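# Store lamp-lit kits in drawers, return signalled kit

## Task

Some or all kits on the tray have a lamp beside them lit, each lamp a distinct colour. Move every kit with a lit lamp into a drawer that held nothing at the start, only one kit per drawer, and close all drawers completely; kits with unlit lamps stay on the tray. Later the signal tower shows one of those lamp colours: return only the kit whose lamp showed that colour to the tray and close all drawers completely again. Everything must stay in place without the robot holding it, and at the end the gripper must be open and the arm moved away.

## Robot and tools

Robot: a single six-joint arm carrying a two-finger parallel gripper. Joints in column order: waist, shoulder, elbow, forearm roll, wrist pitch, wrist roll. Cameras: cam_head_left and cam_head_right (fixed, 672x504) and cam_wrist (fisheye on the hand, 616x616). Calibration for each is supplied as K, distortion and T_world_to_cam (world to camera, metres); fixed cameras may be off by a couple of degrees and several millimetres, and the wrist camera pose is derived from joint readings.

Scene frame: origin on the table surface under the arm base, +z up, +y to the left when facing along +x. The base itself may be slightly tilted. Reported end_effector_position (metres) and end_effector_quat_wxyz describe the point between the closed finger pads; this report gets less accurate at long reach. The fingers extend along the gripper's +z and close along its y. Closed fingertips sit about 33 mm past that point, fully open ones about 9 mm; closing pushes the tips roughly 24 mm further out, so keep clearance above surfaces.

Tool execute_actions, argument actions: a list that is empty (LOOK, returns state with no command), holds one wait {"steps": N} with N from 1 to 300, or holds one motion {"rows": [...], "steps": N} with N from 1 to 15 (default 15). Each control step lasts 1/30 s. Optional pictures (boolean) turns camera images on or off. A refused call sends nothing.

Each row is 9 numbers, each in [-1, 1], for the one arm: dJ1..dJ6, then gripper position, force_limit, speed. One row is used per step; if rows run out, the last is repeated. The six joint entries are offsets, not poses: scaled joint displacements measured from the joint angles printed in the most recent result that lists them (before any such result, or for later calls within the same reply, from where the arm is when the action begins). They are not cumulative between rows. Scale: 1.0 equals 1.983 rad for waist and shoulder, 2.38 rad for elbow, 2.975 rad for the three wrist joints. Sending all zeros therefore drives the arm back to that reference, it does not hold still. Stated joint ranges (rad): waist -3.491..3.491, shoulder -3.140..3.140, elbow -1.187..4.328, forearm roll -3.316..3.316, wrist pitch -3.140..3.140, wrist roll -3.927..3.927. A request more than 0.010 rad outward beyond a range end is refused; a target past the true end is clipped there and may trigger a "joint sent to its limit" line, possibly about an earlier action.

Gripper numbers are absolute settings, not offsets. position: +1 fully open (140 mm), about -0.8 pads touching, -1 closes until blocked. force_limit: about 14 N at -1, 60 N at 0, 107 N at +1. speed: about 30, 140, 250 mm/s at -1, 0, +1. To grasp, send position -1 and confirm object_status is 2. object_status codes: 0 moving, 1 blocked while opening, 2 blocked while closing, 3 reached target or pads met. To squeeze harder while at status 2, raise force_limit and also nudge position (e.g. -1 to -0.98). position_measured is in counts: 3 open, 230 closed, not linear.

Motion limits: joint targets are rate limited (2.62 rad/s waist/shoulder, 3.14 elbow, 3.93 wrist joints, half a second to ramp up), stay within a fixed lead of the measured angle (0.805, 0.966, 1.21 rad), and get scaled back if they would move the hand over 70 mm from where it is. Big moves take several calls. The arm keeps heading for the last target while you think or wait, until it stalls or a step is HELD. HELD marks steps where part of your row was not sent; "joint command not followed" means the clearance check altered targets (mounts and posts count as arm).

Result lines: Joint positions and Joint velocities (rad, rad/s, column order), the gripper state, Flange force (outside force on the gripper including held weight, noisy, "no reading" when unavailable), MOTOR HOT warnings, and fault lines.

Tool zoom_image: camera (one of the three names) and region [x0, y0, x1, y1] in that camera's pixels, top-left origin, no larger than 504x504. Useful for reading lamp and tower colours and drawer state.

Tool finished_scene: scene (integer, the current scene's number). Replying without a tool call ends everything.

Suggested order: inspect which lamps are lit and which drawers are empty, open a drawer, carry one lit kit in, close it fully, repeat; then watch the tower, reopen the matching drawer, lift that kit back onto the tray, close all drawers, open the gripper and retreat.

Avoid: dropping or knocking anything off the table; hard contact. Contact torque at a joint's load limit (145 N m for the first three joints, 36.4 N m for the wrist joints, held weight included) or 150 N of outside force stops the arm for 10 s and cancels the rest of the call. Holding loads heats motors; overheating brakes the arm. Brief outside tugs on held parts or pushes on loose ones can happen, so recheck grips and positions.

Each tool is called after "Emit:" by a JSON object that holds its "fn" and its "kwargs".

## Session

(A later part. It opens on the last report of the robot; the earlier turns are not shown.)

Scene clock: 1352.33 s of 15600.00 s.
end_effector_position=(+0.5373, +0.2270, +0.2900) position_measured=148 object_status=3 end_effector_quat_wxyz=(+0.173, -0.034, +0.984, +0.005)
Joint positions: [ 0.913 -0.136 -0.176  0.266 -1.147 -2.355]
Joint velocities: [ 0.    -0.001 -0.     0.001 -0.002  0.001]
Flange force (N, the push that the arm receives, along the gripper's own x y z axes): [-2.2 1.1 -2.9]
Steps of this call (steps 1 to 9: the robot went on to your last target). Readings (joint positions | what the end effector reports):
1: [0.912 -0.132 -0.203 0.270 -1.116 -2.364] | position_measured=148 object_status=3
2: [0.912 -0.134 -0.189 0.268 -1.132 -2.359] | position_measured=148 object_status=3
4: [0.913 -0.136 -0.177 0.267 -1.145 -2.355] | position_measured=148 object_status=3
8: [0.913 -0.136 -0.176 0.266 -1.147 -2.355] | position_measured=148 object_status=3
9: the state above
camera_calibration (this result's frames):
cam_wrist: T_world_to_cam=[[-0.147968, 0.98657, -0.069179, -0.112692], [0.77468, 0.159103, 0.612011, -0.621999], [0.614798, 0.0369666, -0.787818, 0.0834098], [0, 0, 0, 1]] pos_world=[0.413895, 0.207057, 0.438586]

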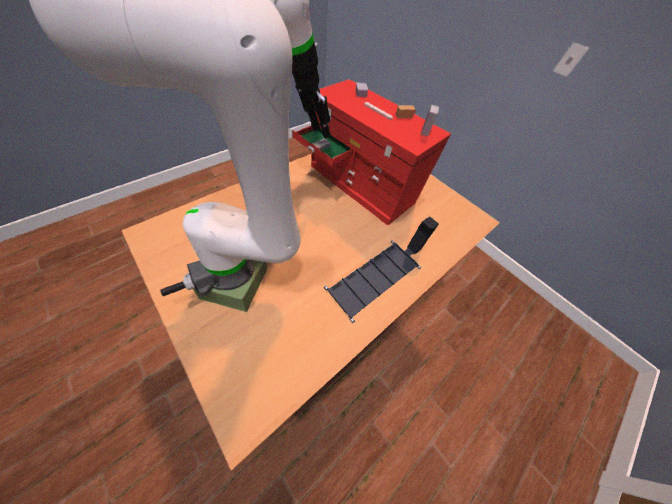

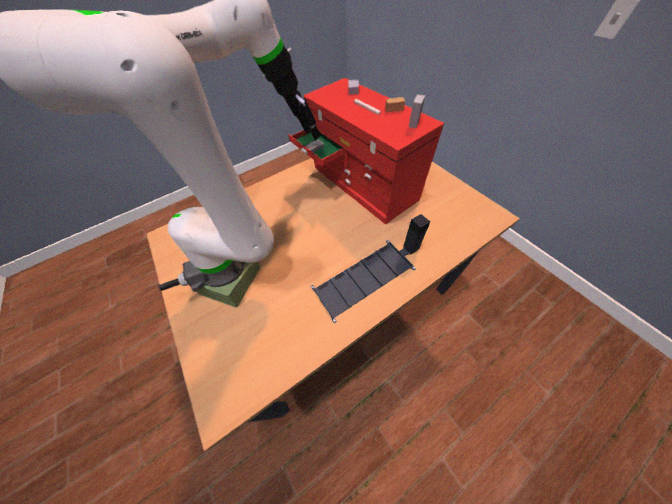

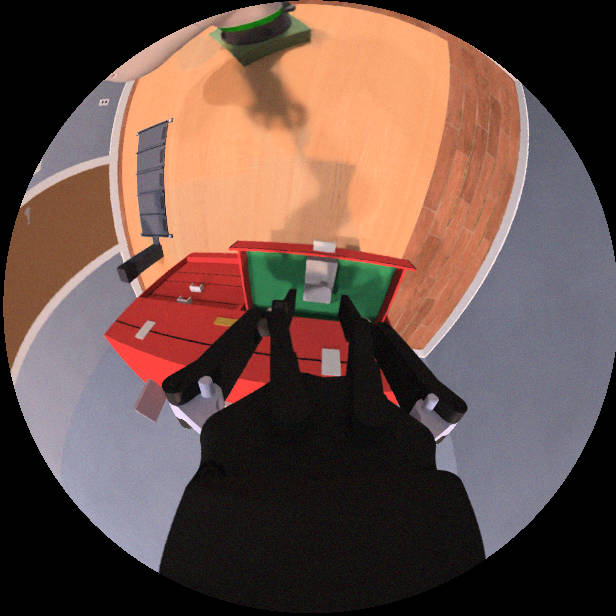

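Emit:
{"fn": "execute_actions", "kwargs": {"actions": [{"rows":[[0.071,-0.145,-0.156,0.11,0.056,-0.131,-0.2,0.3,0]],"steps":15}], "pictures": false}}

Emit:
{"fn": "execute_actions", "kwargs": {"actions": [{"steps":8}], "pictures": false}}

Emit:
{"fn": "execute_actions", "kwargs": {"actions": [{"rows":[[0.0712,-0.1152,-0.157,0.1092,0.0566,-0.1315,-0.2,0.3,0]],"steps":15}], "pictures": false}}

Emit:
{"fn": "execute_actions", "kwargs": {"actions": [{"steps":8}], "pictures": false}}

Scene clock: 1361.03 s of 15600.00 s.
end_effector_position=(+0.5094, +0.2004, +0.3155) position_measured=154 object_status=3 end_effector_quat_wxyz=(+0.298, +0.006, +0.954, +0.017)
Joint positions: [ 1.053 -0.421 -0.546  0.591 -0.981 -2.742]
Joint velocities: [ 0.047 -0.095 -0.122  0.106  0.055 -0.128]
Flange force (N, the push that the arm receives, along the gripper's own x y z axes): [22.3 -12.6 -14.2]
Steps of this call (steps 1 to 30: the robot went on to your last target; steps 31 to 90: nothing new was sent; then 5.20 s passed at rest; steps 91 to 105: all 15 steps of this action). Readings (joint positions | what the end effector reports):
91: [0.913 -0.136 -0.176 0.267 -1.147 -2.355] | position_measured=148 object_status=0
92: [0.915 -0.139 -0.180 0.270 -1.145 -2.359] | position_measured=151 object_status=0
94: [0.925 -0.161 -0.208 0.295 -1.132 -2.389] | position_measured=154 object_status=0
98: [0.978 -0.270 -0.349 0.419 -1.069 -2.537] | position_measured=154 object_status=0
105: the state above

Scene clock: 1361.30 s of 15600.00 s.
end_effector_position=(+0.5094, +0.2004, +0.3158) position_measured=154 object_status=3 end_effector_quat_wxyz=(+0.299, +0.006, +0.954, +0.017)
Joint positions: [ 1.054 -0.423 -0.547  0.594 -0.98  -2.745]
Joint velocities: [ 0.    -0.     0.     0.001  0.     0.   ]
Flange force (N, the push that the arm receives, along the gripper's own x y z axes): [-3.0 0.2 -2.7]
Steps of this call (steps 1 to 8: the robot went on to your last target). Readings (joint positions | what the end effector reports):
1: [1.053 -0.423 -0.547 0.593 -0.980 -2.744] | position_measured=154 object_status=3
2: [1.054 -0.423 -0.547 0.593 -0.980 -2.744] | position_measured=154 object_status=3
4: [1.054 -0.423 -0.547 0.593 -0.980 -2.745] | position_measured=154 object_status=3
8: the state above

Scene clock: 1361.80 s of 15600.00 s.
end_effector_position=(+0.4640, +0.2183, +0.2889) position_measured=154 object_status=3 end_effector_quat_wxyz=(+0.381, -0.004, +0.922, +0.076)
Joint positions: [ 1.194 -0.65  -0.919  0.916 -0.813 -3.133]
Joint velocities: [ 0.049 -0.081 -0.131  0.116  0.058 -0.136]
Flange force (N, the push that the arm receives, along the gripper's own x y z axes): [22.1 -12.5 -20.0]
Steps of this call (steps 1 to 15: all 15 steps of this action). Readings (joint positions | what the end effector reports):
1: [1.054 -0.423 -0.548 0.594 -0.980 -2.745] | position_measured=154 object_status=3
2: [1.055 -0.426 -0.552 0.598 -0.978 -2.749] | position_measured=154 object_status=3
4: [1.066 -0.443 -0.580 0.622 -0.965 -2.779] | position_measured=154 object_status=3
8: [1.119 -0.529 -0.720 0.744 -0.902 -2.926] | position_measured=154 object_status=3
15: the state above

Scene clock: 1362.07 s of 15600.00 s.
end_effector_position=(+0.4637, +0.2186, +0.2889) position_measured=154 object_status=3 end_effector_quat_wxyz=(+0.381, -0.005, +0.921, +0.076)
Joint positions: [ 1.195 -0.652 -0.921  0.918 -0.812 -3.136]
Joint velocities: [-0.     0.     0.     0.001  0.001  0.   ]
Flange force (N, the push that the arm receives, along the gripper's own x y z axes): [-2.0 0.6 -3.8]
Steps of this call (steps 1 to 8: the robot went on to your last target). Readings (joint positions | what the end effector reports):
1: [1.195 -0.651 -0.921 0.918 -0.812 -3.135] | position_measured=154 object_status=3
2: [1.195 -0.652 -0.921 0.918 -0.812 -3.136] | position_measured=154 object_status=3
4: [1.195 -0.652 -0.921 0.918 -0.812 -3.136] | position_measured=154 object_status=3
8: the state above

Emit:
{"fn": "execute_actions", "kwargs": {"actions": [{"rows":[[0,0.04,0,0,0,0,-0.2,0.3,0],[0,0.04,0,0,0,0,-0.2,0.3,0],[0,0.04,0,0,0,0,-0.2,0.3,0],[0,0.0828,0,0,0,0,-0.2,0.3,0]],"steps":15}], "pictures": false}}

Emit:
{"fn": "execute_actions", "kwargs": {"actions": [{"steps":5}], "pictures": false}}

Emit:
{"fn": "execute_actions", "kwargs": {"actions": [{"rows":[[-0.0101,0.0071,0.0038,0.0007,0.0054,0.0027,-0.2,0.3,0]],"steps":10}]}}

Emit:
{"fn": "zoom_image", "kwargs": {"camera": "cam_wrist", "region": [240, 250, 400, 390]}}

Scene clock: 1366.93 s of 15600.00 s.
end_effector_position=(+0.4619, +0.2226, +0.2236) position_measured=154 object_status=3 end_effector_quat_wxyz=(+0.342, -0.033, +0.939, +0.012)
Joint positions: [ 1.195 -0.488 -0.921  0.918 -0.812 -3.136]
Joint velocities: [-0.     0.003  0.    -0.     0.    -0.001]
Flange force (N, the push that the arm receives, along the gripper's own x y z axes): [-1.0 0.5 -4.3]
Steps of this call (steps 1 to 15: the robot went on to your last target; steps 16 to 90: nothing new was sent; then 1.37 s passed at rest; steps 91 to 105: all 15 steps of this action). Readings (joint positions | what the end effector reports):
91: [1.195 -0.652 -0.921 0.918 -0.812 -3.136] | position_measured=154 object_status=3
92: [1.195 -0.649 -0.921 0.918 -0.812 -3.136] | position_measured=154 object_status=3
94: [1.195 -0.625 -0.921 0.918 -0.812 -3.136] | position_measured=154 object_status=3
98: [1.195 -0.530 -0.921 0.918 -0.812 -3.136] | position_measured=154 object_status=3
105: the state above

Scene clock: 1367.10 s of 15600.00 s.
end_effector_position=(+0.4619, +0.2226, +0.2236) position_measured=154 object_status=3 end_effector_quat_wxyz=(+0.342, -0.033, +0.939, +0.012)
Joint positions: [ 1.195 -0.487 -0.921  0.918 -0.812 -3.136]
Joint velocities: [-0.002  0.     0.    -0.     0.001 -0.   ]
Flange force (N, the push that the arm receives, along the gripper's own x y z axes): [-1.4 -0.1 -4.9]
Steps of this call (steps 1 to 5: the robot went on to your last target). Readings (joint positions | what the end effector reports):
1: [1.195 -0.488 -0.921 0.918 -0.812 -3.136] | position_measured=154 object_status=3
2: [1.195 -0.488 -0.921 0.918 -0.812 -3.136] | position_measured=154 object_status=3
4: [1.195 -0.487 -0.921 0.918 -0.812 -3.136] | position_measured=154 object_status=3
5: the state above

Scene clock: 1367.43 s of 15600.00 s.
end_effector_position=(+0.4676, +0.2225, +0.2236) position_measured=154 object_status=3 end_effector_quat_wxyz=(+0.342, -0.032, +0.939, +0.012)
Joint positions: [ 1.175 -0.473 -0.912  0.921 -0.796 -3.128]
Joint velocities: [ 0.001  0.001  0.001 -0.001  0.001  0.001]
Flange force (N, the push that the arm receives, along the gripper's own x y z axes): [1.1 0.3 -7.7]
Steps of this call (steps 1 to 10: all 10 steps of this action). Readings (joint positions | what the end effector reports):
1: [1.195 -0.487 -0.921 0.918 -0.812 -3.136] | position_measured=154 object_status=3
2: [1.191 -0.485 -0.920 0.918 -0.809 -3.135] | position_measured=154 object_status=3
4: [1.179 -0.476 -0.914 0.920 -0.799 -3.130] | position_measured=154 object_status=3
8: [1.175 -0.474 -0.912 0.921 -0.796 -3.128] | position_measured=154 object_status=3
10: the state above
camera_calibration (this result's frames):
cam_wrist: T_world_to_cam=[[-0.118833, 0.988802, -0.0902687, -0.132585], [0.51668, 0.139215, 0.844785, -0.453667], [0.847892, 0.0537486, -0.527438, -0.0968562], [0, 0, 0, 1]] pos_world=[0.300769, 0.199463, 0.320197]

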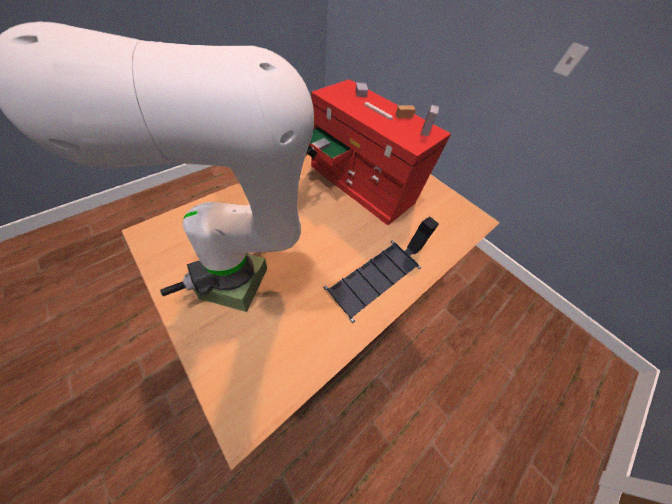

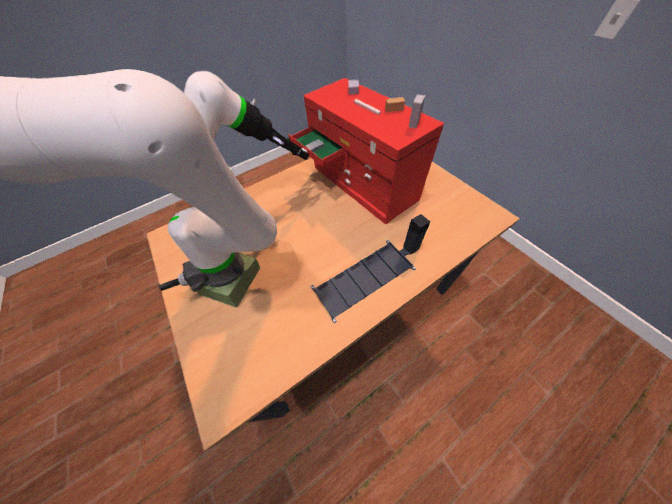

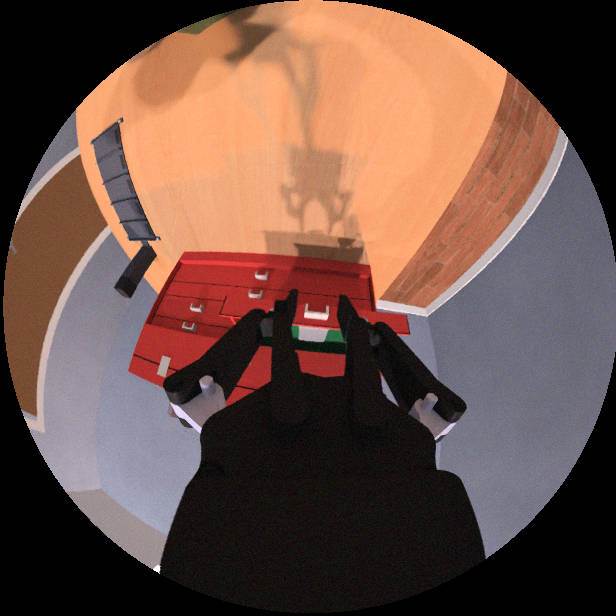

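Region (240, 250, 400, 390) of cam_wrist's 616x616 image, scaled by 3.150, with more detail than that image has; it fills the top 441 rows of this view, and the rest is white.

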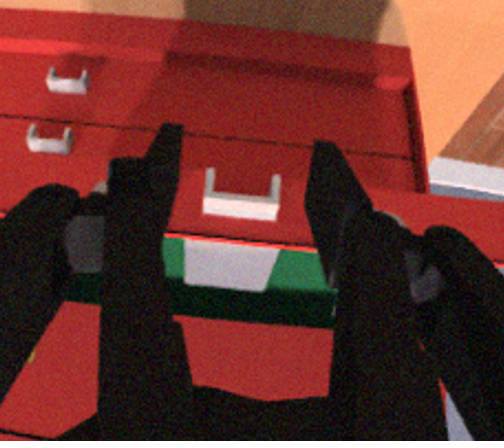

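Emit:
{"fn": "execute_actions", "kwargs": {"actions": [{"rows":[[0,0,0,0,0,0,-1,0,0]],"steps":14}], "pictures": false}}

Emit:
{"fn": "execute_actions", "kwargs": {"actions": [{"rows":[[-0.004,0.003,0.0017,0,0.0024,0.0013,-1,0,0],[-0.0099,0.0069,0.0041,0,0.0058,0.0032,-1,0,0],[-0.0193,0.014,0.0081,0.0005,0.0112,0.0062,-1,0,0],[-0.0285,0.0212,0.0122,0.001,0.0165,0.0092,-1,0,0],[-0.0373,0.0283,0.0164,0.0014,0.0216,0.0122,-1,0,0],[-0.0459,0.0355,0.0207,0.0017,0.0265,0.0152,-1,0,0],[-0.0542,0.0426,0.025,0.0019,0.0312,0.0181,-1,0,0],[-0.0622,0.0498,0.0294,0.002,0.0357,0.0211,-1,0,0],[-0.0699,0.0569,0.0339,0.002,0.0401,0.024,-1,0,0],[-0.0773,0.064,0.0385,0.002,0.0443,0.027,-1,0,0],[-0.0844,0.0711,0.0432,0.0019,0.0483,0.03,-1,0,0],[-0.0885,0.0755,0.046,0.0018,0.0506,0.0318,-1,0,0],[-0.0913,0.0782,0.0479,0.0017,0.0521,0.0329,-1,0,0]],"steps":15}], "pictures": false}}

Emit:
{"fn": "execute_actions", "kwargs": {"actions": [{"steps":6}], "pictures": false}}

Emit:
{"fn": "execute_actions", "kwargs": {"actions": [{"rows":[[-0.003,0.0032,0.0022,-0.0001,0.0017,0.0014,-1,0,0],[-0.0066,0.007,0.0048,-0.0003,0.0036,0.003,-1,0,0],[-0.013,0.014,0.0097,-0.0006,0.0071,0.0059,-1,0,0],[-0.0192,0.021,0.0146,-0.0011,0.0104,0.0088,-1,0,0],[-0.0251,0.0279,0.0196,-0.0016,0.0136,0.0117,-1,0,0],[-0.0309,0.0348,0.0247,-0.0022,0.0166,0.0146,-1,0,0],[-0.0364,0.0416,0.0299,-0.0028,0.0195,0.0175,-1,0,0],[-0.0418,0.0485,0.0351,-0.0036,0.0222,0.0204,-1,0,0],[-0.0469,0.0553,0.0404,-0.0044,0.0247,0.0233,-1,0,0],[-0.0498,0.0594,0.0436,-0.0049,0.0261,0.025,-1,0,0],[-0.052,0.0624,0.046,-0.0053,0.0272,0.0263,-1,0,0],[-0.0533,0.0642,0.0475,-0.0056,0.0278,0.0271,-1,0,0],[-0.0542,0.0654,0.0485,-0.0058,0.0282,0.0276,-1,0,0]],"steps":15}], "pictures": false}}

Emit:
{"fn": "execute_actions", "kwargs": {"actions": [{"steps":6}], "pictures": false}}

Scene clock: 1383.57 s of 15600.00 s.
end_effector_position=(+0.4677, +0.2225, +0.2236) position_measured=193 object_status=2 end_effector_quat_wxyz=(+0.342, -0.032, +0.939, +0.012)
Joint positions: [ 1.175 -0.473 -0.912  0.921 -0.796 -3.128]
Joint velocities: [-0.001 -0.     0.001 -0.001  0.    -0.001]
Flange force (N, the push that the arm receives, along the gripper's own x y z axes): [-6.4 -6.8 -8.2]
Steps of this call (steps 1 to 15: the robot went on to your last target; steps 16 to 90: nothing new was sent; then 12.67 s passed at rest; steps 91 to 104: all 14 steps of this action). Readings (joint positions | what the end effector reports):
91: [1.175 -0.473 -0.912 0.921 -0.796 -3.128] | position_measured=154 object_status=0
92: [1.175 -0.473 -0.912 0.921 -0.796 -3.128] | position_measured=158 object_status=0
94: [1.175 -0.473 -0.912 0.921 -0.796 -3.128] | position_measured=173 object_status=0
98: [1.175 -0.473 -0.912 0.921 -0.796 -3.128] | position_measured=193 object_status=0
104: the state above

Scene clock: 1384.07 s of 15600.00 s.
end_effector_position=(+0.5266, +0.2272, +0.2239) position_measured=193 object_status=2 end_effector_quat_wxyz=(+0.342, -0.031, +0.939, +0.012)
Joint positions: [ 1.005 -0.33  -0.807  0.926 -0.65  -3.037]
Joint velocities: [-0.256  0.25   0.197  0.     0.213  0.153]
Flange force (N, the push that the arm receives, along the gripper's own x y z axes): [-10.4 -0.2 7.4]
Steps of this call (steps 1 to 15: all 15 steps of this action). Readings (joint positions | what the end effector reports):
1: [1.175 -0.473 -0.912 0.921 -0.796 -3.128] | position_measured=193 object_status=2
2: [1.172 -0.472 -0.911 0.921 -0.794 -3.127] | position_measured=193 object_status=2
4: [1.159 -0.462 -0.904 0.921 -0.782 -3.120] | position_measured=193 object_status=2
8: [1.105 -0.420 -0.875 0.924 -0.735 -3.093] | position_measured=193 object_status=2
15: the state above

Scene clock: 1384.27 s of 15600.00 s.
end_effector_position=(+0.5312, +0.2274, +0.2238) position_measured=193 object_status=2 end_effector_quat_wxyz=(+0.342, -0.031, +0.939, +0.013)
Joint positions: [ 0.994 -0.318 -0.798  0.926 -0.641 -3.03 ]
Joint velocities: [-0.003  0.002  0.002 -0.001  0.002  0.002]
Flange force (N, the push that the arm receives, along the gripper's own x y z axes): [-2.1 -3.7 -3.0]
Steps of this call (steps 1 to 6: the robot went on to your last target). Readings (joint positions | what the end effector reports):
1: [0.998 -0.323 -0.802 0.926 -0.645 -3.033] | position_measured=193 object_status=2
2: [0.995 -0.320 -0.799 0.926 -0.642 -3.031] | position_measured=193 object_status=2
4: [0.994 -0.319 -0.798 0.926 -0.641 -3.030] | position_measured=193 object_status=2
6: the state above

Scene clock: 1384.77 s of 15600.00 s.
end_effector_position=(+0.5848, +0.2315, +0.2239) position_measured=193 object_status=2 end_effector_quat_wxyz=(+0.342, -0.031, +0.939, +0.012)
Joint positions: [ 0.889 -0.192 -0.686  0.909 -0.559 -2.95 ]
Joint velocities: [-0.07   0.094  0.091 -0.02   0.05   0.06 ]
Flange force (N, the push that the arm receives, along the gripper's own x y z axes): [-10.7 7.1 5.8]
Steps of this call (steps 1 to 15: all 15 steps of this action). Readings (joint positions | what the end effector reports):
1: [0.994 -0.318 -0.798 0.926 -0.641 -3.030] | position_measured=193 object_status=2
2: [0.992 -0.316 -0.796 0.926 -0.639 -3.028] | position_measured=193 object_status=2
4: [0.982 -0.305 -0.787 0.925 -0.631 -3.022] | position_measured=193 object_status=2
8: [0.944 -0.263 -0.751 0.921 -0.601 -2.995] | position_measured=193 object_status=2
15: the state above

Scene clock: 1384.97 s of 15600.00 s.
end_effector_position=(+0.5863, +0.2315, +0.2238) position_measured=193 object_status=2 end_effector_quat_wxyz=(+0.342, -0.031, +0.939, +0.012)
Joint positions: [ 0.886 -0.189 -0.683  0.909 -0.557 -2.948]
Joint velocities: [-0.002  0.002  0.001 -0.001  0.     0.   ]
Flange force (N, the push that the arm receives, along the gripper's own x y z axes): [-4.0 6.7 -1.7]
Steps of this call (steps 1 to 6: the robot went on to your last target). Readings (joint positions | what the end effector reports):
1: [0.888 -0.190 -0.684 0.909 -0.558 -2.949] | position_measured=193 object_status=2
2: [0.887 -0.189 -0.683 0.909 -0.557 -2.948] | position_measured=193 object_status=2
4: [0.887 -0.189 -0.683 0.909 -0.557 -2.948] | position_measured=193 object_status=2
6: the state above

Emit:
{"fn": "execute_actions", "kwargs": {"actions": [{"rows":[[-0.0012,0.0017,0.0014,-0.0002,0.0006,0.0007,-1,0,0],[-0.0012,0.0017,0.0014,-0.0002,0.0006,0.0007,-1,0,0],[-0.0012,0.0017,0.0014,-0.0002,0.0006,0.0007,-1,0,0],[-0.0023,0.0034,0.0027,-0.0005,0.0011,0.0014,-1,0,0],[-0.0023,0.0034,0.0027,-0.0005,0.0011,0.0014,-1,0,0],[-0.0023,0.0034,0.0027,-0.0005,0.0011,0.0014,-1,0,0],[-0.003,0.0045,0.0036,-0.0007,0.0015,0.0019,-1,0,0]],"steps":14}], "pictures": false}}

Scene clock: 1390.17 s of 15600.00 s.
end_effector_position=(+0.5900, +0.2319, +0.2238) position_measured=193 object_status=2 end_effector_quat_wxyz=(+0.342, -0.031, +0.939, +0.012)
Joint positions: [ 0.881 -0.18  -0.674  0.906 -0.553 -2.942]
Joint velocities: [-0.001  0.001  0.001  0.     0.001  0.   ]
Flange force (N, the push that the arm receives, along the gripper's own x y z axes): [2.4 2.2 -14.4]
Steps of this call (steps 1 to 15: the robot went on to your last target; steps 16 to 142: nothing new was sent; steps 143 to 156: all 14 steps of this action). Readings (joint positions | what the end effector reports):
143: [0.886 -0.189 -0.682 0.909 -0.557 -2.948] | position_measured=193 object_status=2
144: [0.886 -0.187 -0.681 0.908 -0.557 -2.947] | position_measured=193 object_status=2
146: [0.884 -0.186 -0.680 0.908 -0.556 -2.946] | position_measured=193 object_status=2
150: [0.882 -0.181 -0.676 0.907 -0.553 -2.943] | position_measured=193 object_status=2
156: the state above

Emit:
{"fn": "execute_actions", "kwargs": {"actions": [{"rows":[[-0.0007,0.001,0.0008,-0.0002,0.0003,0.0004,-1,0,0]],"steps":8}], "pictures": false}}

Emit:
{"fn": "execute_actions", "kwargs": {"actions": [{"rows":[[0,0,0,0,0,0,-0.2,0,0],[0,0,0,0,0,0,-0.2,0,0],[0,0,0,0,0,0,-0.2,0,0],[0,0,0,0,0,0,-0.2,0,0],[0,0,0,0,0,0,-0.2,0,0],[0,0,0,0,0,0,-0.2,0,0],[0,0,0,0,0,0,-0.2,0,0],[0,0,0,0,0,0,-0.2,0,0],[0.012,-0.017,-0.0135,0.0024,-0.006,-0.0072,-0.2,0,0],[0.012,-0.017,-0.0135,0.0024,-0.006,-0.0072,-0.2,0,0],[0.0275,-0.0363,-0.0285,0.005,-0.0135,-0.0155,-0.2,0,0],[0.0275,-0.0363,-0.0285,0.005,-0.0135,-0.0155,-0.2,0,0],[0.058,-0.0705,-0.053,0.007,-0.03,-0.03,-0.2,0,0]],"steps":15}], "pictures": false}}

Emit:
{"fn": "execute_actions", "kwargs": {"actions": [{"steps":12}]}}

Scene clock: 1397.13 s of 15600.00 s.
end_effector_position=(+0.5908, +0.2319, +0.2237) position_measured=193 object_status=2 end_effector_quat_wxyz=(+0.342, -0.031, +0.939, +0.012)
Joint positions: [ 0.879 -0.178 -0.672  0.906 -0.552 -2.941]
Joint velocities: [-0.001  0.001 -0.     0.001  0.     0.   ]
Flange force (N, the push that the arm receives, along the gripper's own x y z axes): [9.3 2.2 -31.8]
Steps of this call (steps 1 to 15: the robot went on to your last target; steps 16 to 90: nothing new was sent; then 3.70 s passed at rest; steps 91 to 98: all 8 steps of this action). Readings (joint positions | what the end effector reports):
91: [0.881 -0.180 -0.674 0.906 -0.552 -2.942] | position_measured=193 object_status=2
92: [0.880 -0.179 -0.673 0.906 -0.552 -2.942] | position_measured=193 object_status=2
94: [0.879 -0.178 -0.673 0.906 -0.552 -2.941] | position_measured=193 object_status=2
98: the state above

Scene clock: 1397.63 s of 15600.00 s.
end_effector_position=(+0.5563, +0.2301, +0.2240) position_measured=154 object_status=3 end_effector_quat_wxyz=(+0.342, -0.032, +0.939, +0.013)
Joint positions: [ 0.942 -0.258 -0.746  0.92  -0.599 -2.992]
Joint velocities: [ 0.535 -0.615 -0.541  0.078 -0.425 -0.387]
Flange force (N, the push that the arm receives, along the gripper's own x y z axes): [-5.2 -0.1 -2.4]
Steps of this call (steps 1 to 15: all 15 steps of this action). Readings (joint positions | what the end effector reports):
1: [0.879 -0.178 -0.672 0.906 -0.552 -2.941] | position_measured=193 object_status=0
2: [0.879 -0.178 -0.672 0.906 -0.552 -2.941] | position_measured=193 object_status=0
4: [0.879 -0.178 -0.672 0.906 -0.552 -2.941] | position_measured=174 object_status=0
8: [0.879 -0.178 -0.672 0.906 -0.552 -2.941] | position_measured=154 object_status=0
15: the state above

Scene clock: 1398.03 s of 15600.00 s.
end_effector_position=(+0.5311, +0.2276, +0.2235) position_measured=154 object_status=3 end_effector_quat_wxyz=(+0.342, -0.032, +0.939, +0.012)
Joint positions: [ 0.994 -0.318 -0.798  0.927 -0.641 -3.03 ]
Joint velocities: [ 0.001 -0.001  0.001  0.    -0.     0.   ]
Flange force (N, the push that the arm receives, along the gripper's own x y z axes): [-1.9 1.2 -5.3]
Steps of this call (steps 1 to 12: the robot went on to your last target). Readings (joint positions | what the end effector reports):
1: [0.959 -0.278 -0.763 0.922 -0.612 -3.005] | position_measured=154 object_status=3
2: [0.973 -0.294 -0.778 0.924 -0.624 -3.015] | position_measured=154 object_status=3
4: [0.991 -0.314 -0.795 0.926 -0.638 -3.028] | position_measured=154 object_status=3
8: [0.994 -0.318 -0.798 0.927 -0.641 -3.030] | position_measured=154 object_status=3
12: the state above
camera_calibration (this result's frames):
cam_wrist: T_world_to_cam=[[-0.11886, 0.988857, -0.0896384, -0.130206], [0.516954, 0.138708, 0.8447, -0.487095], [0.847721, 0.054062, -0.52768, -0.150987], [0, 0, 0, 1]] pos_world=[0.364324, 0.204482, 0.320105]

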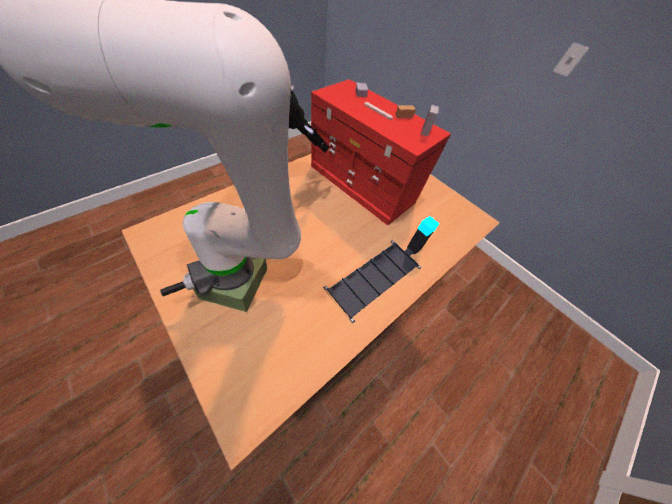

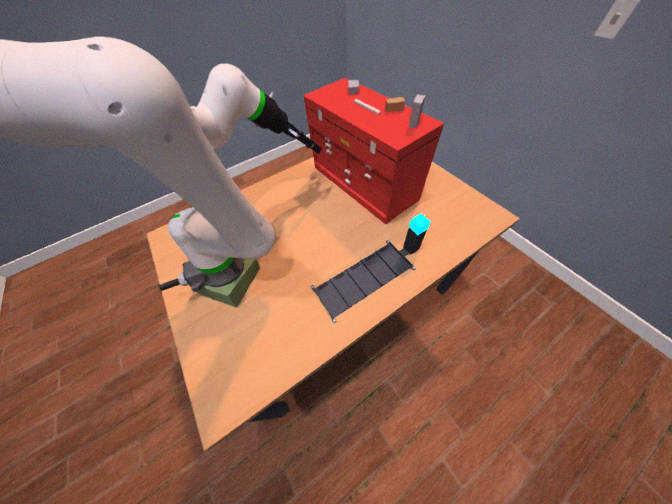

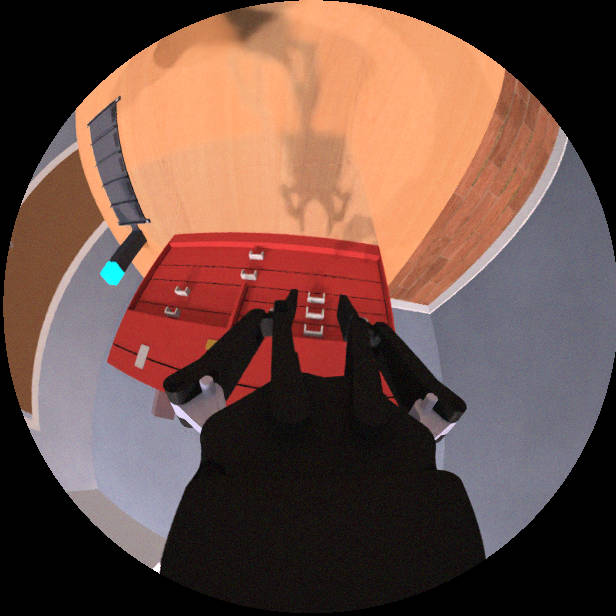

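Emit:
{"fn": "execute_actions", "kwargs": {"actions": [{"rows":[[-0.0115,0.0624,0.0487,-0.0952,-0.0071,0.0808,-0.2,0,0]],"steps":15}], "pictures": false}}

Emit:
{"fn": "execute_actions", "kwargs": {"actions": [{"steps":4}], "pictures": false}}

Emit:
{"fn": "execute_actions", "kwargs": {"actions": [{"rows":[[-0.015,0.0196,0.0167,-0.0048,0.005,0.012,-0.2,0,0],[-0.015,0.0196,0.0167,-0.0048,0.005,0.012,-0.2,0,0],[-0.0285,0.0391,0.034,-0.01,0.0089,0.0238,-0.2,0,0],[-0.0285,0.0391,0.034,-0.01,0.0089,0.0238,-0.2,0,0],[-0.0285,0.0391,0.034,-0.01,0.0089,0.0238,-0.2,0,0],[-0.0409,0.0582,0.0519,-0.0156,0.0118,0.0354,-0.2,0,0],[-0.0409,0.0582,0.0519,-0.0156,0.0118,0.0354,-0.2,0,0],[-0.0409,0.0582,0.0519,-0.0156,0.0118,0.0354,-0.2,0,0],[-0.0522,0.0771,0.0703,-0.0215,0.0138,0.0469,-0.2,0,0]],"steps":15}], "pictures": false}}

Emit:
{"fn": "execute_actions", "kwargs": {"actions": [{"steps":6}]}}

Emit:
{"fn": "zoom_image", "kwargs": {"camera": "cam_wrist", "region": [240, 250, 400, 390]}}

Scene clock: 1430.47 s of 15600.00 s.
end_effector_position=(+0.5258, +0.2262, +0.1691) position_measured=154 object_status=3 end_effector_quat_wxyz=(+0.259, -0.033, +0.965, +0.009)
Joint positions: [ 0.971 -0.194 -0.683  0.644 -0.662 -2.79 ]
Joint velocities: [-0.001  0.001  0.    -0.003  0.     0.003]
Flange force (N, the push that the arm receives, along the gripper's own x y z axes): [-1.6 1.5 -3.1]
Steps of this call (steps 1 to 30: the robot went on to your last target; steps 31 to 90: nothing new was sent; then 28.93 s passed at rest; steps 91 to 105: all 15 steps of this action). Readings (joint positions | what the end effector reports):
91: [0.994 -0.318 -0.798 0.927 -0.641 -3.030] | position_measured=154 object_status=3
92: [0.994 -0.316 -0.797 0.922 -0.641 -3.026] | position_measured=154 object_status=3
94: [0.991 -0.300 -0.782 0.886 -0.644 -2.996] | position_measured=154 object_status=3
98: [0.978 -0.231 -0.717 0.728 -0.656 -2.862] | position_measured=154 object_status=3
105: the state above

Scene clock: 1430.60 s of 15600.00 s.
end_effector_position=(+0.5257, +0.2262, +0.1690) position_measured=154 object_status=3 end_effector_quat_wxyz=(+0.259, -0.033, +0.965, +0.009)
Joint positions: [ 0.971 -0.194 -0.682  0.643 -0.662 -2.79 ]
Joint velocities: [ 0.001  0.     0.     0.001 -0.    -0.001]
Flange force (N, the push that the arm receives, along the gripper's own x y z axes): [-2.0 0.8 -4.0]
Steps of this call (steps 1 to 4: the robot went on to your last target). Readings (joint positions | what the end effector reports):
1: [0.971 -0.194 -0.683 0.644 -0.662 -2.790] | position_measured=154 object_status=3
2: [0.971 -0.194 -0.683 0.644 -0.662 -2.790] | position_measured=154 object_status=3
4: the state above

Scene clock: 1431.10 s of 15600.00 s.
end_effector_position=(+0.5913, +0.2315, +0.1692) position_measured=154 object_status=3 end_effector_quat_wxyz=(+0.259, -0.033, +0.965, +0.009)
Joint positions: [ 0.868 -0.042 -0.516  0.58  -0.621 -2.651]
Joint velocities: [-0.013  0.021  0.022 -0.011  0.004  0.02 ]
Flange force (N, the push that the arm receives, along the gripper's own x y z axes): [-10.0 3.8 1.4]
Steps of this call (steps 1 to 15: all 15 steps of this action). Readings (joint positions | what the end effector reports):
1: [0.971 -0.194 -0.682 0.643 -0.662 -2.790] | position_measured=154 object_status=3
2: [0.969 -0.190 -0.679 0.642 -0.661 -2.787] | position_measured=154 object_status=3
4: [0.951 -0.167 -0.655 0.633 -0.652 -2.765] | position_measured=154 object_status=3
8: [0.910 -0.108 -0.591 0.610 -0.634 -2.711] | position_measured=154 object_status=3
15: the state above

Scene clock: 1431.30 s of 15600.00 s.
end_effector_position=(+0.5916, +0.2315, +0.1691) position_measured=154 object_status=3 end_effector_quat_wxyz=(+0.259, -0.033, +0.965, +0.009)
Joint positions: [ 0.868 -0.041 -0.515  0.58  -0.621 -2.65 ]
Joint velocities: [0.001 0.001 0.001 0.    0.001 0.001]
Flange force (N, the push that the arm receives, along the gripper's own x y z axes): [-2.3 0.3 -3.2]
Steps of this call (steps 1 to 6: the robot went on to your last target). Readings (joint positions | what the end effector reports):
1: [0.868 -0.042 -0.516 0.580 -0.621 -2.651] | position_measured=154 object_status=3
2: [0.868 -0.041 -0.515 0.580 -0.621 -2.651] | position_measured=154 object_status=3
4: [0.868 -0.041 -0.515 0.580 -0.621 -2.651] | position_measured=154 object_status=3
6: the state above
camera_calibration (this result's frames):
cam_wrist: T_world_to_cam=[[-0.134311, 0.987701, -0.0800434, -0.123973], [0.656038, 0.149167, 0.73984, -0.539962], [0.742681, 0.0468573, -0.668004, -0.143652], [0, 0, 0, 1]] pos_world=[0.444272, 0.209724, 0.293602]

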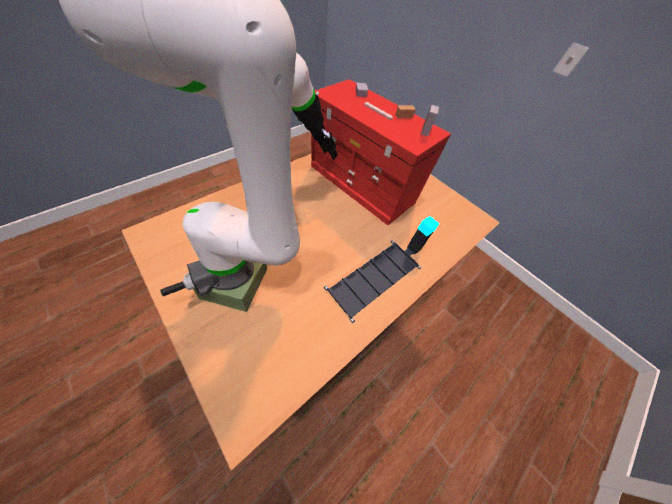

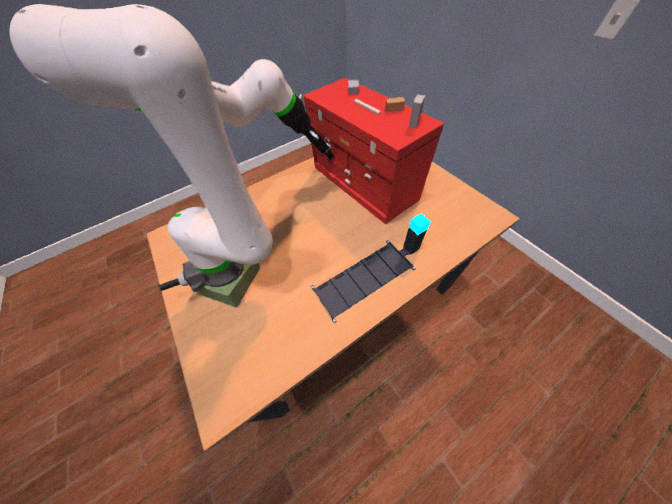

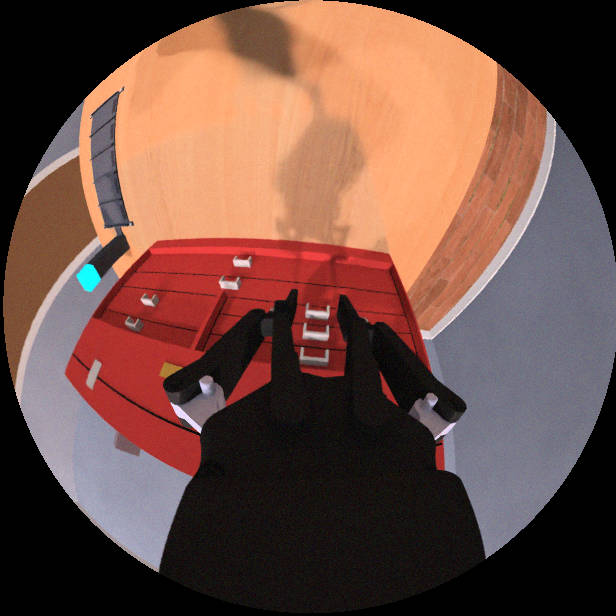

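Region (240, 250, 400, 390) of cam_wrist's 616x616 image, scaled by 3.150, with more detail than that image has; it fills the top 441 rows of this view, and the rest is white.

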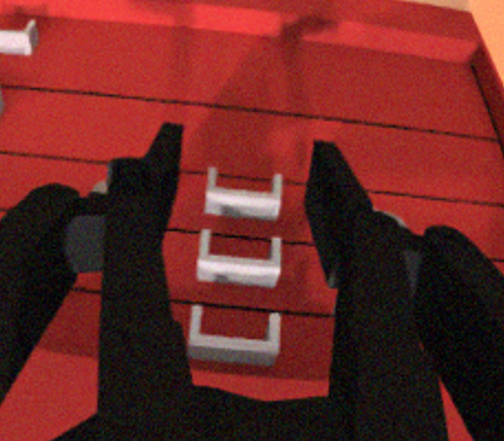

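Emit:
{"fn": "execute_actions", "kwargs": {"actions": [{"rows":[[0,0,0,0,0,0,-1,0.3,0]],"steps":13}], "pictures": false}}

Emit:
{"fn": "execute_actions", "kwargs": {"actions": [{"rows":[[0.0017,-0.003,-0.003,0.001,-0.0003,-0.0018,-1,0.3,0],[0.0044,-0.0075,-0.0074,0.0024,-0.0007,-0.0046,-1,0.3,0],[0.0089,-0.0151,-0.0148,0.0048,-0.0015,-0.0091,-1,0.3,0],[0.0137,-0.0227,-0.022,0.0071,-0.0025,-0.0138,-1,0.3,0],[0.0186,-0.0304,-0.0292,0.0093,-0.0036,-0.0184,-1,0.3,0],[0.0237,-0.038,-0.0363,0.0115,-0.0049,-0.0231,-1,0.3,0],[0.029,-0.0458,-0.0433,0.0136,-0.0064,-0.0278,-1,0.3,0],[0.0345,-0.0536,-0.0502,0.0157,-0.008,-0.0325,-1,0.3,0],[0.0402,-0.0614,-0.057,0.0177,-0.0098,-0.0373,-1,0.3,0],[0.0461,-0.0692,-0.0637,0.0196,-0.0117,-0.0421,-1,0.3,0],[0.0498,-0.074,-0.0677,0.0208,-0.013,-0.045,-1,0.3,0],[0.0522,-0.0771,-0.0703,0.0215,-0.0138,-0.0469,-1,0.3,0]],"steps":15}], "pictures": false}}

Emit:
{"fn": "execute_actions", "kwargs": {"actions": [{"steps":5}], "pictures": false}}

Emit:
{"fn": "execute_actions", "kwargs": {"actions": [{"rows":[[0.0025,-0.0032,-0.0026,0.0007,-0.0009,-0.0019,-1,0.3,0],[0.0063,-0.008,-0.0065,0.0018,-0.0023,-0.0048,-1,0.3,0],[0.0128,-0.016,-0.0129,0.0034,-0.0048,-0.0096,-1,0.3,0],[0.0196,-0.024,-0.0192,0.005,-0.0075,-0.0144,-1,0.3,0],[0.0266,-0.0321,-0.0254,0.0065,-0.0103,-0.0192,-1,0.3,0],[0.034,-0.0402,-0.0315,0.0079,-0.0134,-0.024,-1,0.3,0],[0.0415,-0.0482,-0.0375,0.0092,-0.0166,-0.0288,-1,0.3,0],[0.0494,-0.0564,-0.0434,0.0105,-0.02,-0.0336,-1,0.3,0],[0.0574,-0.0645,-0.0492,0.0116,-0.0237,-0.0384,-1,0.3,0],[0.0658,-0.0726,-0.0548,0.0126,-0.0275,-0.0432,-1,0.3,0],[0.071,-0.0775,-0.0582,0.0132,-0.0299,-0.0461,-1,0.3,0],[0.0744,-0.0808,-0.0604,0.0136,-0.0315,-0.048,-1,0.3,0]],"steps":15}], "pictures": false}}

Emit:
{"fn": "execute_actions", "kwargs": {"actions": [{"steps":5}]}}

Scene clock: 1447.20 s of 15600.00 s.
end_effector_position=(+0.5917, +0.2316, +0.1691) position_measured=194 object_status=0 end_effector_quat_wxyz=(+0.259, -0.033, +0.965, +0.009)
Joint positions: [ 0.868 -0.041 -0.515  0.579 -0.621 -2.65 ]
Joint velocities: [ 0.    -0.     0.    -0.001 -0.001  0.   ]
Flange force (N, the push that the arm receives, along the gripper's own x y z axes): [-2.9 9.1 -9.7]
Steps of this call (steps 1 to 15: the robot went on to your last target; steps 16 to 90: nothing new was sent; then 12.47 s passed at rest; steps 91 to 103: all 13 steps of this action). Readings (joint positions | what the end effector reports):
91: [0.868 -0.041 -0.515 0.580 -0.621 -2.650] | position_measured=154 object_status=0
92: [0.868 -0.041 -0.515 0.580 -0.621 -2.650] | position_measured=158 object_status=0
94: [0.868 -0.041 -0.515 0.580 -0.621 -2.650] | position_measured=173 object_status=0
98: [0.868 -0.041 -0.515 0.579 -0.621 -2.650] | position_measured=193 object_status=0
103: the state above

Scene clock: 1447.70 s of 15600.00 s.
end_effector_position=(+0.5280, +0.2265, +0.1691) position_measured=194 object_status=2 end_effector_quat_wxyz=(+0.259, -0.033, +0.965, +0.009)
Joint positions: [ 0.967 -0.189 -0.677  0.641 -0.66  -2.785]
Joint velocities: [ 0.119 -0.158 -0.161  0.058 -0.056 -0.144]
Flange force (N, the push that the arm receives, along the gripper's own x y z axes): [13.3 2.6 -18.7]
Steps of this call (steps 1 to 15: all 15 steps of this action). Readings (joint positions | what the end effector reports):
1: [0.868 -0.041 -0.515 0.579 -0.621 -2.650] | position_measured=194 object_status=0
2: [0.869 -0.043 -0.517 0.580 -0.621 -2.652] | position_measured=194 object_status=0
4: [0.876 -0.054 -0.531 0.586 -0.623 -2.663] | position_measured=194 object_status=2
8: [0.905 -0.100 -0.583 0.607 -0.632 -2.704] | position_measured=194 object_status=2
15: the state above

Scene clock: 1447.87 s of 15600.00 s.
end_effector_position=(+0.5259, +0.2263, +0.1691) position_measured=194 object_status=2 end_effector_quat_wxyz=(+0.259, -0.033, +0.965, +0.009)
Joint positions: [ 0.971 -0.194 -0.682  0.643 -0.662 -2.79 ]
Joint velocities: [ 0.001 -0.002 -0.    -0.001 -0.001 -0.002]
Flange force (N, the push that the arm receives, along the gripper's own x y z axes): [-4.7 8.7 -4.0]
Steps of this call (steps 1 to 5: the robot went on to your last target). Readings (joint positions | what the end effector reports):
1: [0.970 -0.192 -0.681 0.643 -0.661 -2.788] | position_measured=194 object_status=2
2: [0.971 -0.193 -0.682 0.643 -0.661 -2.789] | position_measured=194 object_status=2
4: [0.971 -0.194 -0.682 0.643 -0.662 -2.790] | position_measured=194 object_status=2
5: the state above

Scene clock: 1448.37 s of 15600.00 s.
end_effector_position=(+0.4625, +0.2215, +0.1691) position_measured=194 object_status=2 end_effector_quat_wxyz=(+0.259, -0.033, +0.965, +0.009)
Joint positions: [ 1.113 -0.348 -0.821  0.683 -0.751 -2.927]
Joint velocities: [ 0.176 -0.173 -0.144  0.034 -0.118 -0.151]
Flange force (N, the push that the arm receives, along the gripper's own x y z axes): [10.6 1.4 -17.6]
Steps of this call (steps 1 to 15: all 15 steps of this action). Readings (joint positions | what the end effector reports):
1: [0.972 -0.194 -0.683 0.644 -0.662 -2.790] | position_measured=194 object_status=2
2: [0.973 -0.196 -0.685 0.644 -0.663 -2.792] | position_measured=194 object_status=2
4: [0.983 -0.208 -0.696 0.648 -0.668 -2.803] | position_measured=194 object_status=2
8: [1.023 -0.256 -0.741 0.662 -0.692 -2.846] | position_measured=194 object_status=2
15: the state above

Scene clock: 1448.53 s of 15600.00 s.
end_effector_position=(+0.4602, +0.2212, +0.1691) position_measured=194 object_status=2 end_effector_quat_wxyz=(+0.259, -0.033, +0.965, +0.009)
Joint positions: [ 1.119 -0.354 -0.826  0.684 -0.755 -2.933]
Joint velocities: [ 0.002 -0.002 -0.001 -0.001 -0.002 -0.002]
Flange force (N, the push that the arm receives, along the gripper's own x y z axes): [-0.9 7.2 -3.8]
Steps of this call (steps 1 to 5: the robot went on to your last target). Readings (joint positions | what the end effector reports):
1: [1.117 -0.352 -0.824 0.683 -0.754 -2.931] | position_measured=194 object_status=2
2: [1.118 -0.353 -0.825 0.684 -0.755 -2.932] | position_measured=194 object_status=2
4: [1.119 -0.354 -0.826 0.684 -0.755 -2.932] | position_measured=194 object_status=2
5: the state above
camera_calibration (this result's frames):
cam_wrist: T_world_to_cam=[[-0.134412, 0.987711, -0.079749, -0.131482], [0.655841, 0.149002, 0.740048, -0.452192], [0.742836, 0.0471686, -0.667809, -0.0457198], [0, 0, 0, 1]] pos_world=[0.312856, 0.199401, 0.293626]

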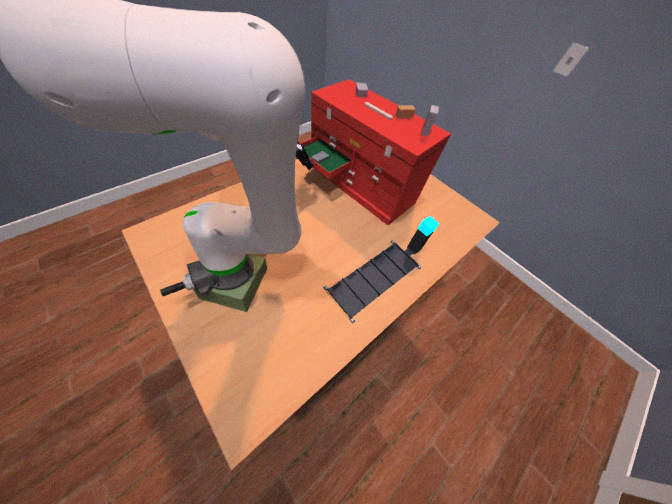

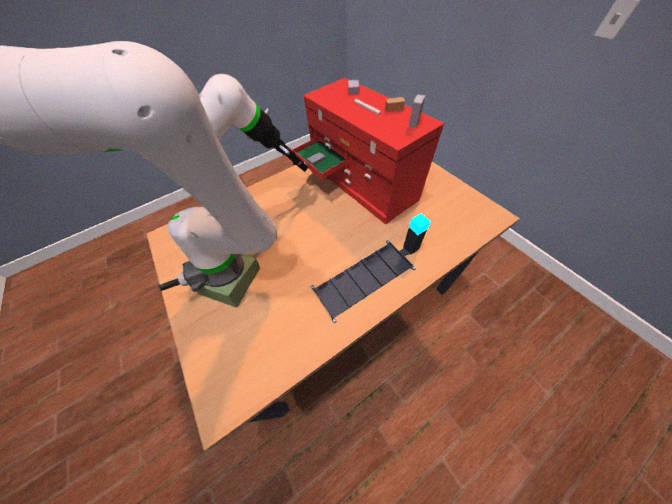

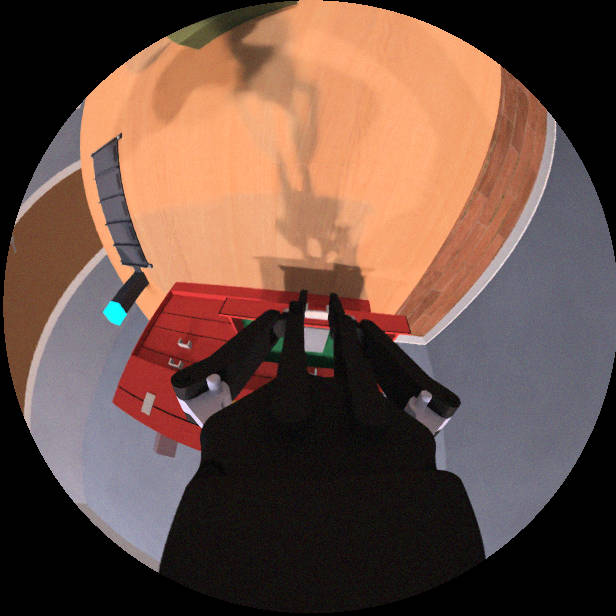

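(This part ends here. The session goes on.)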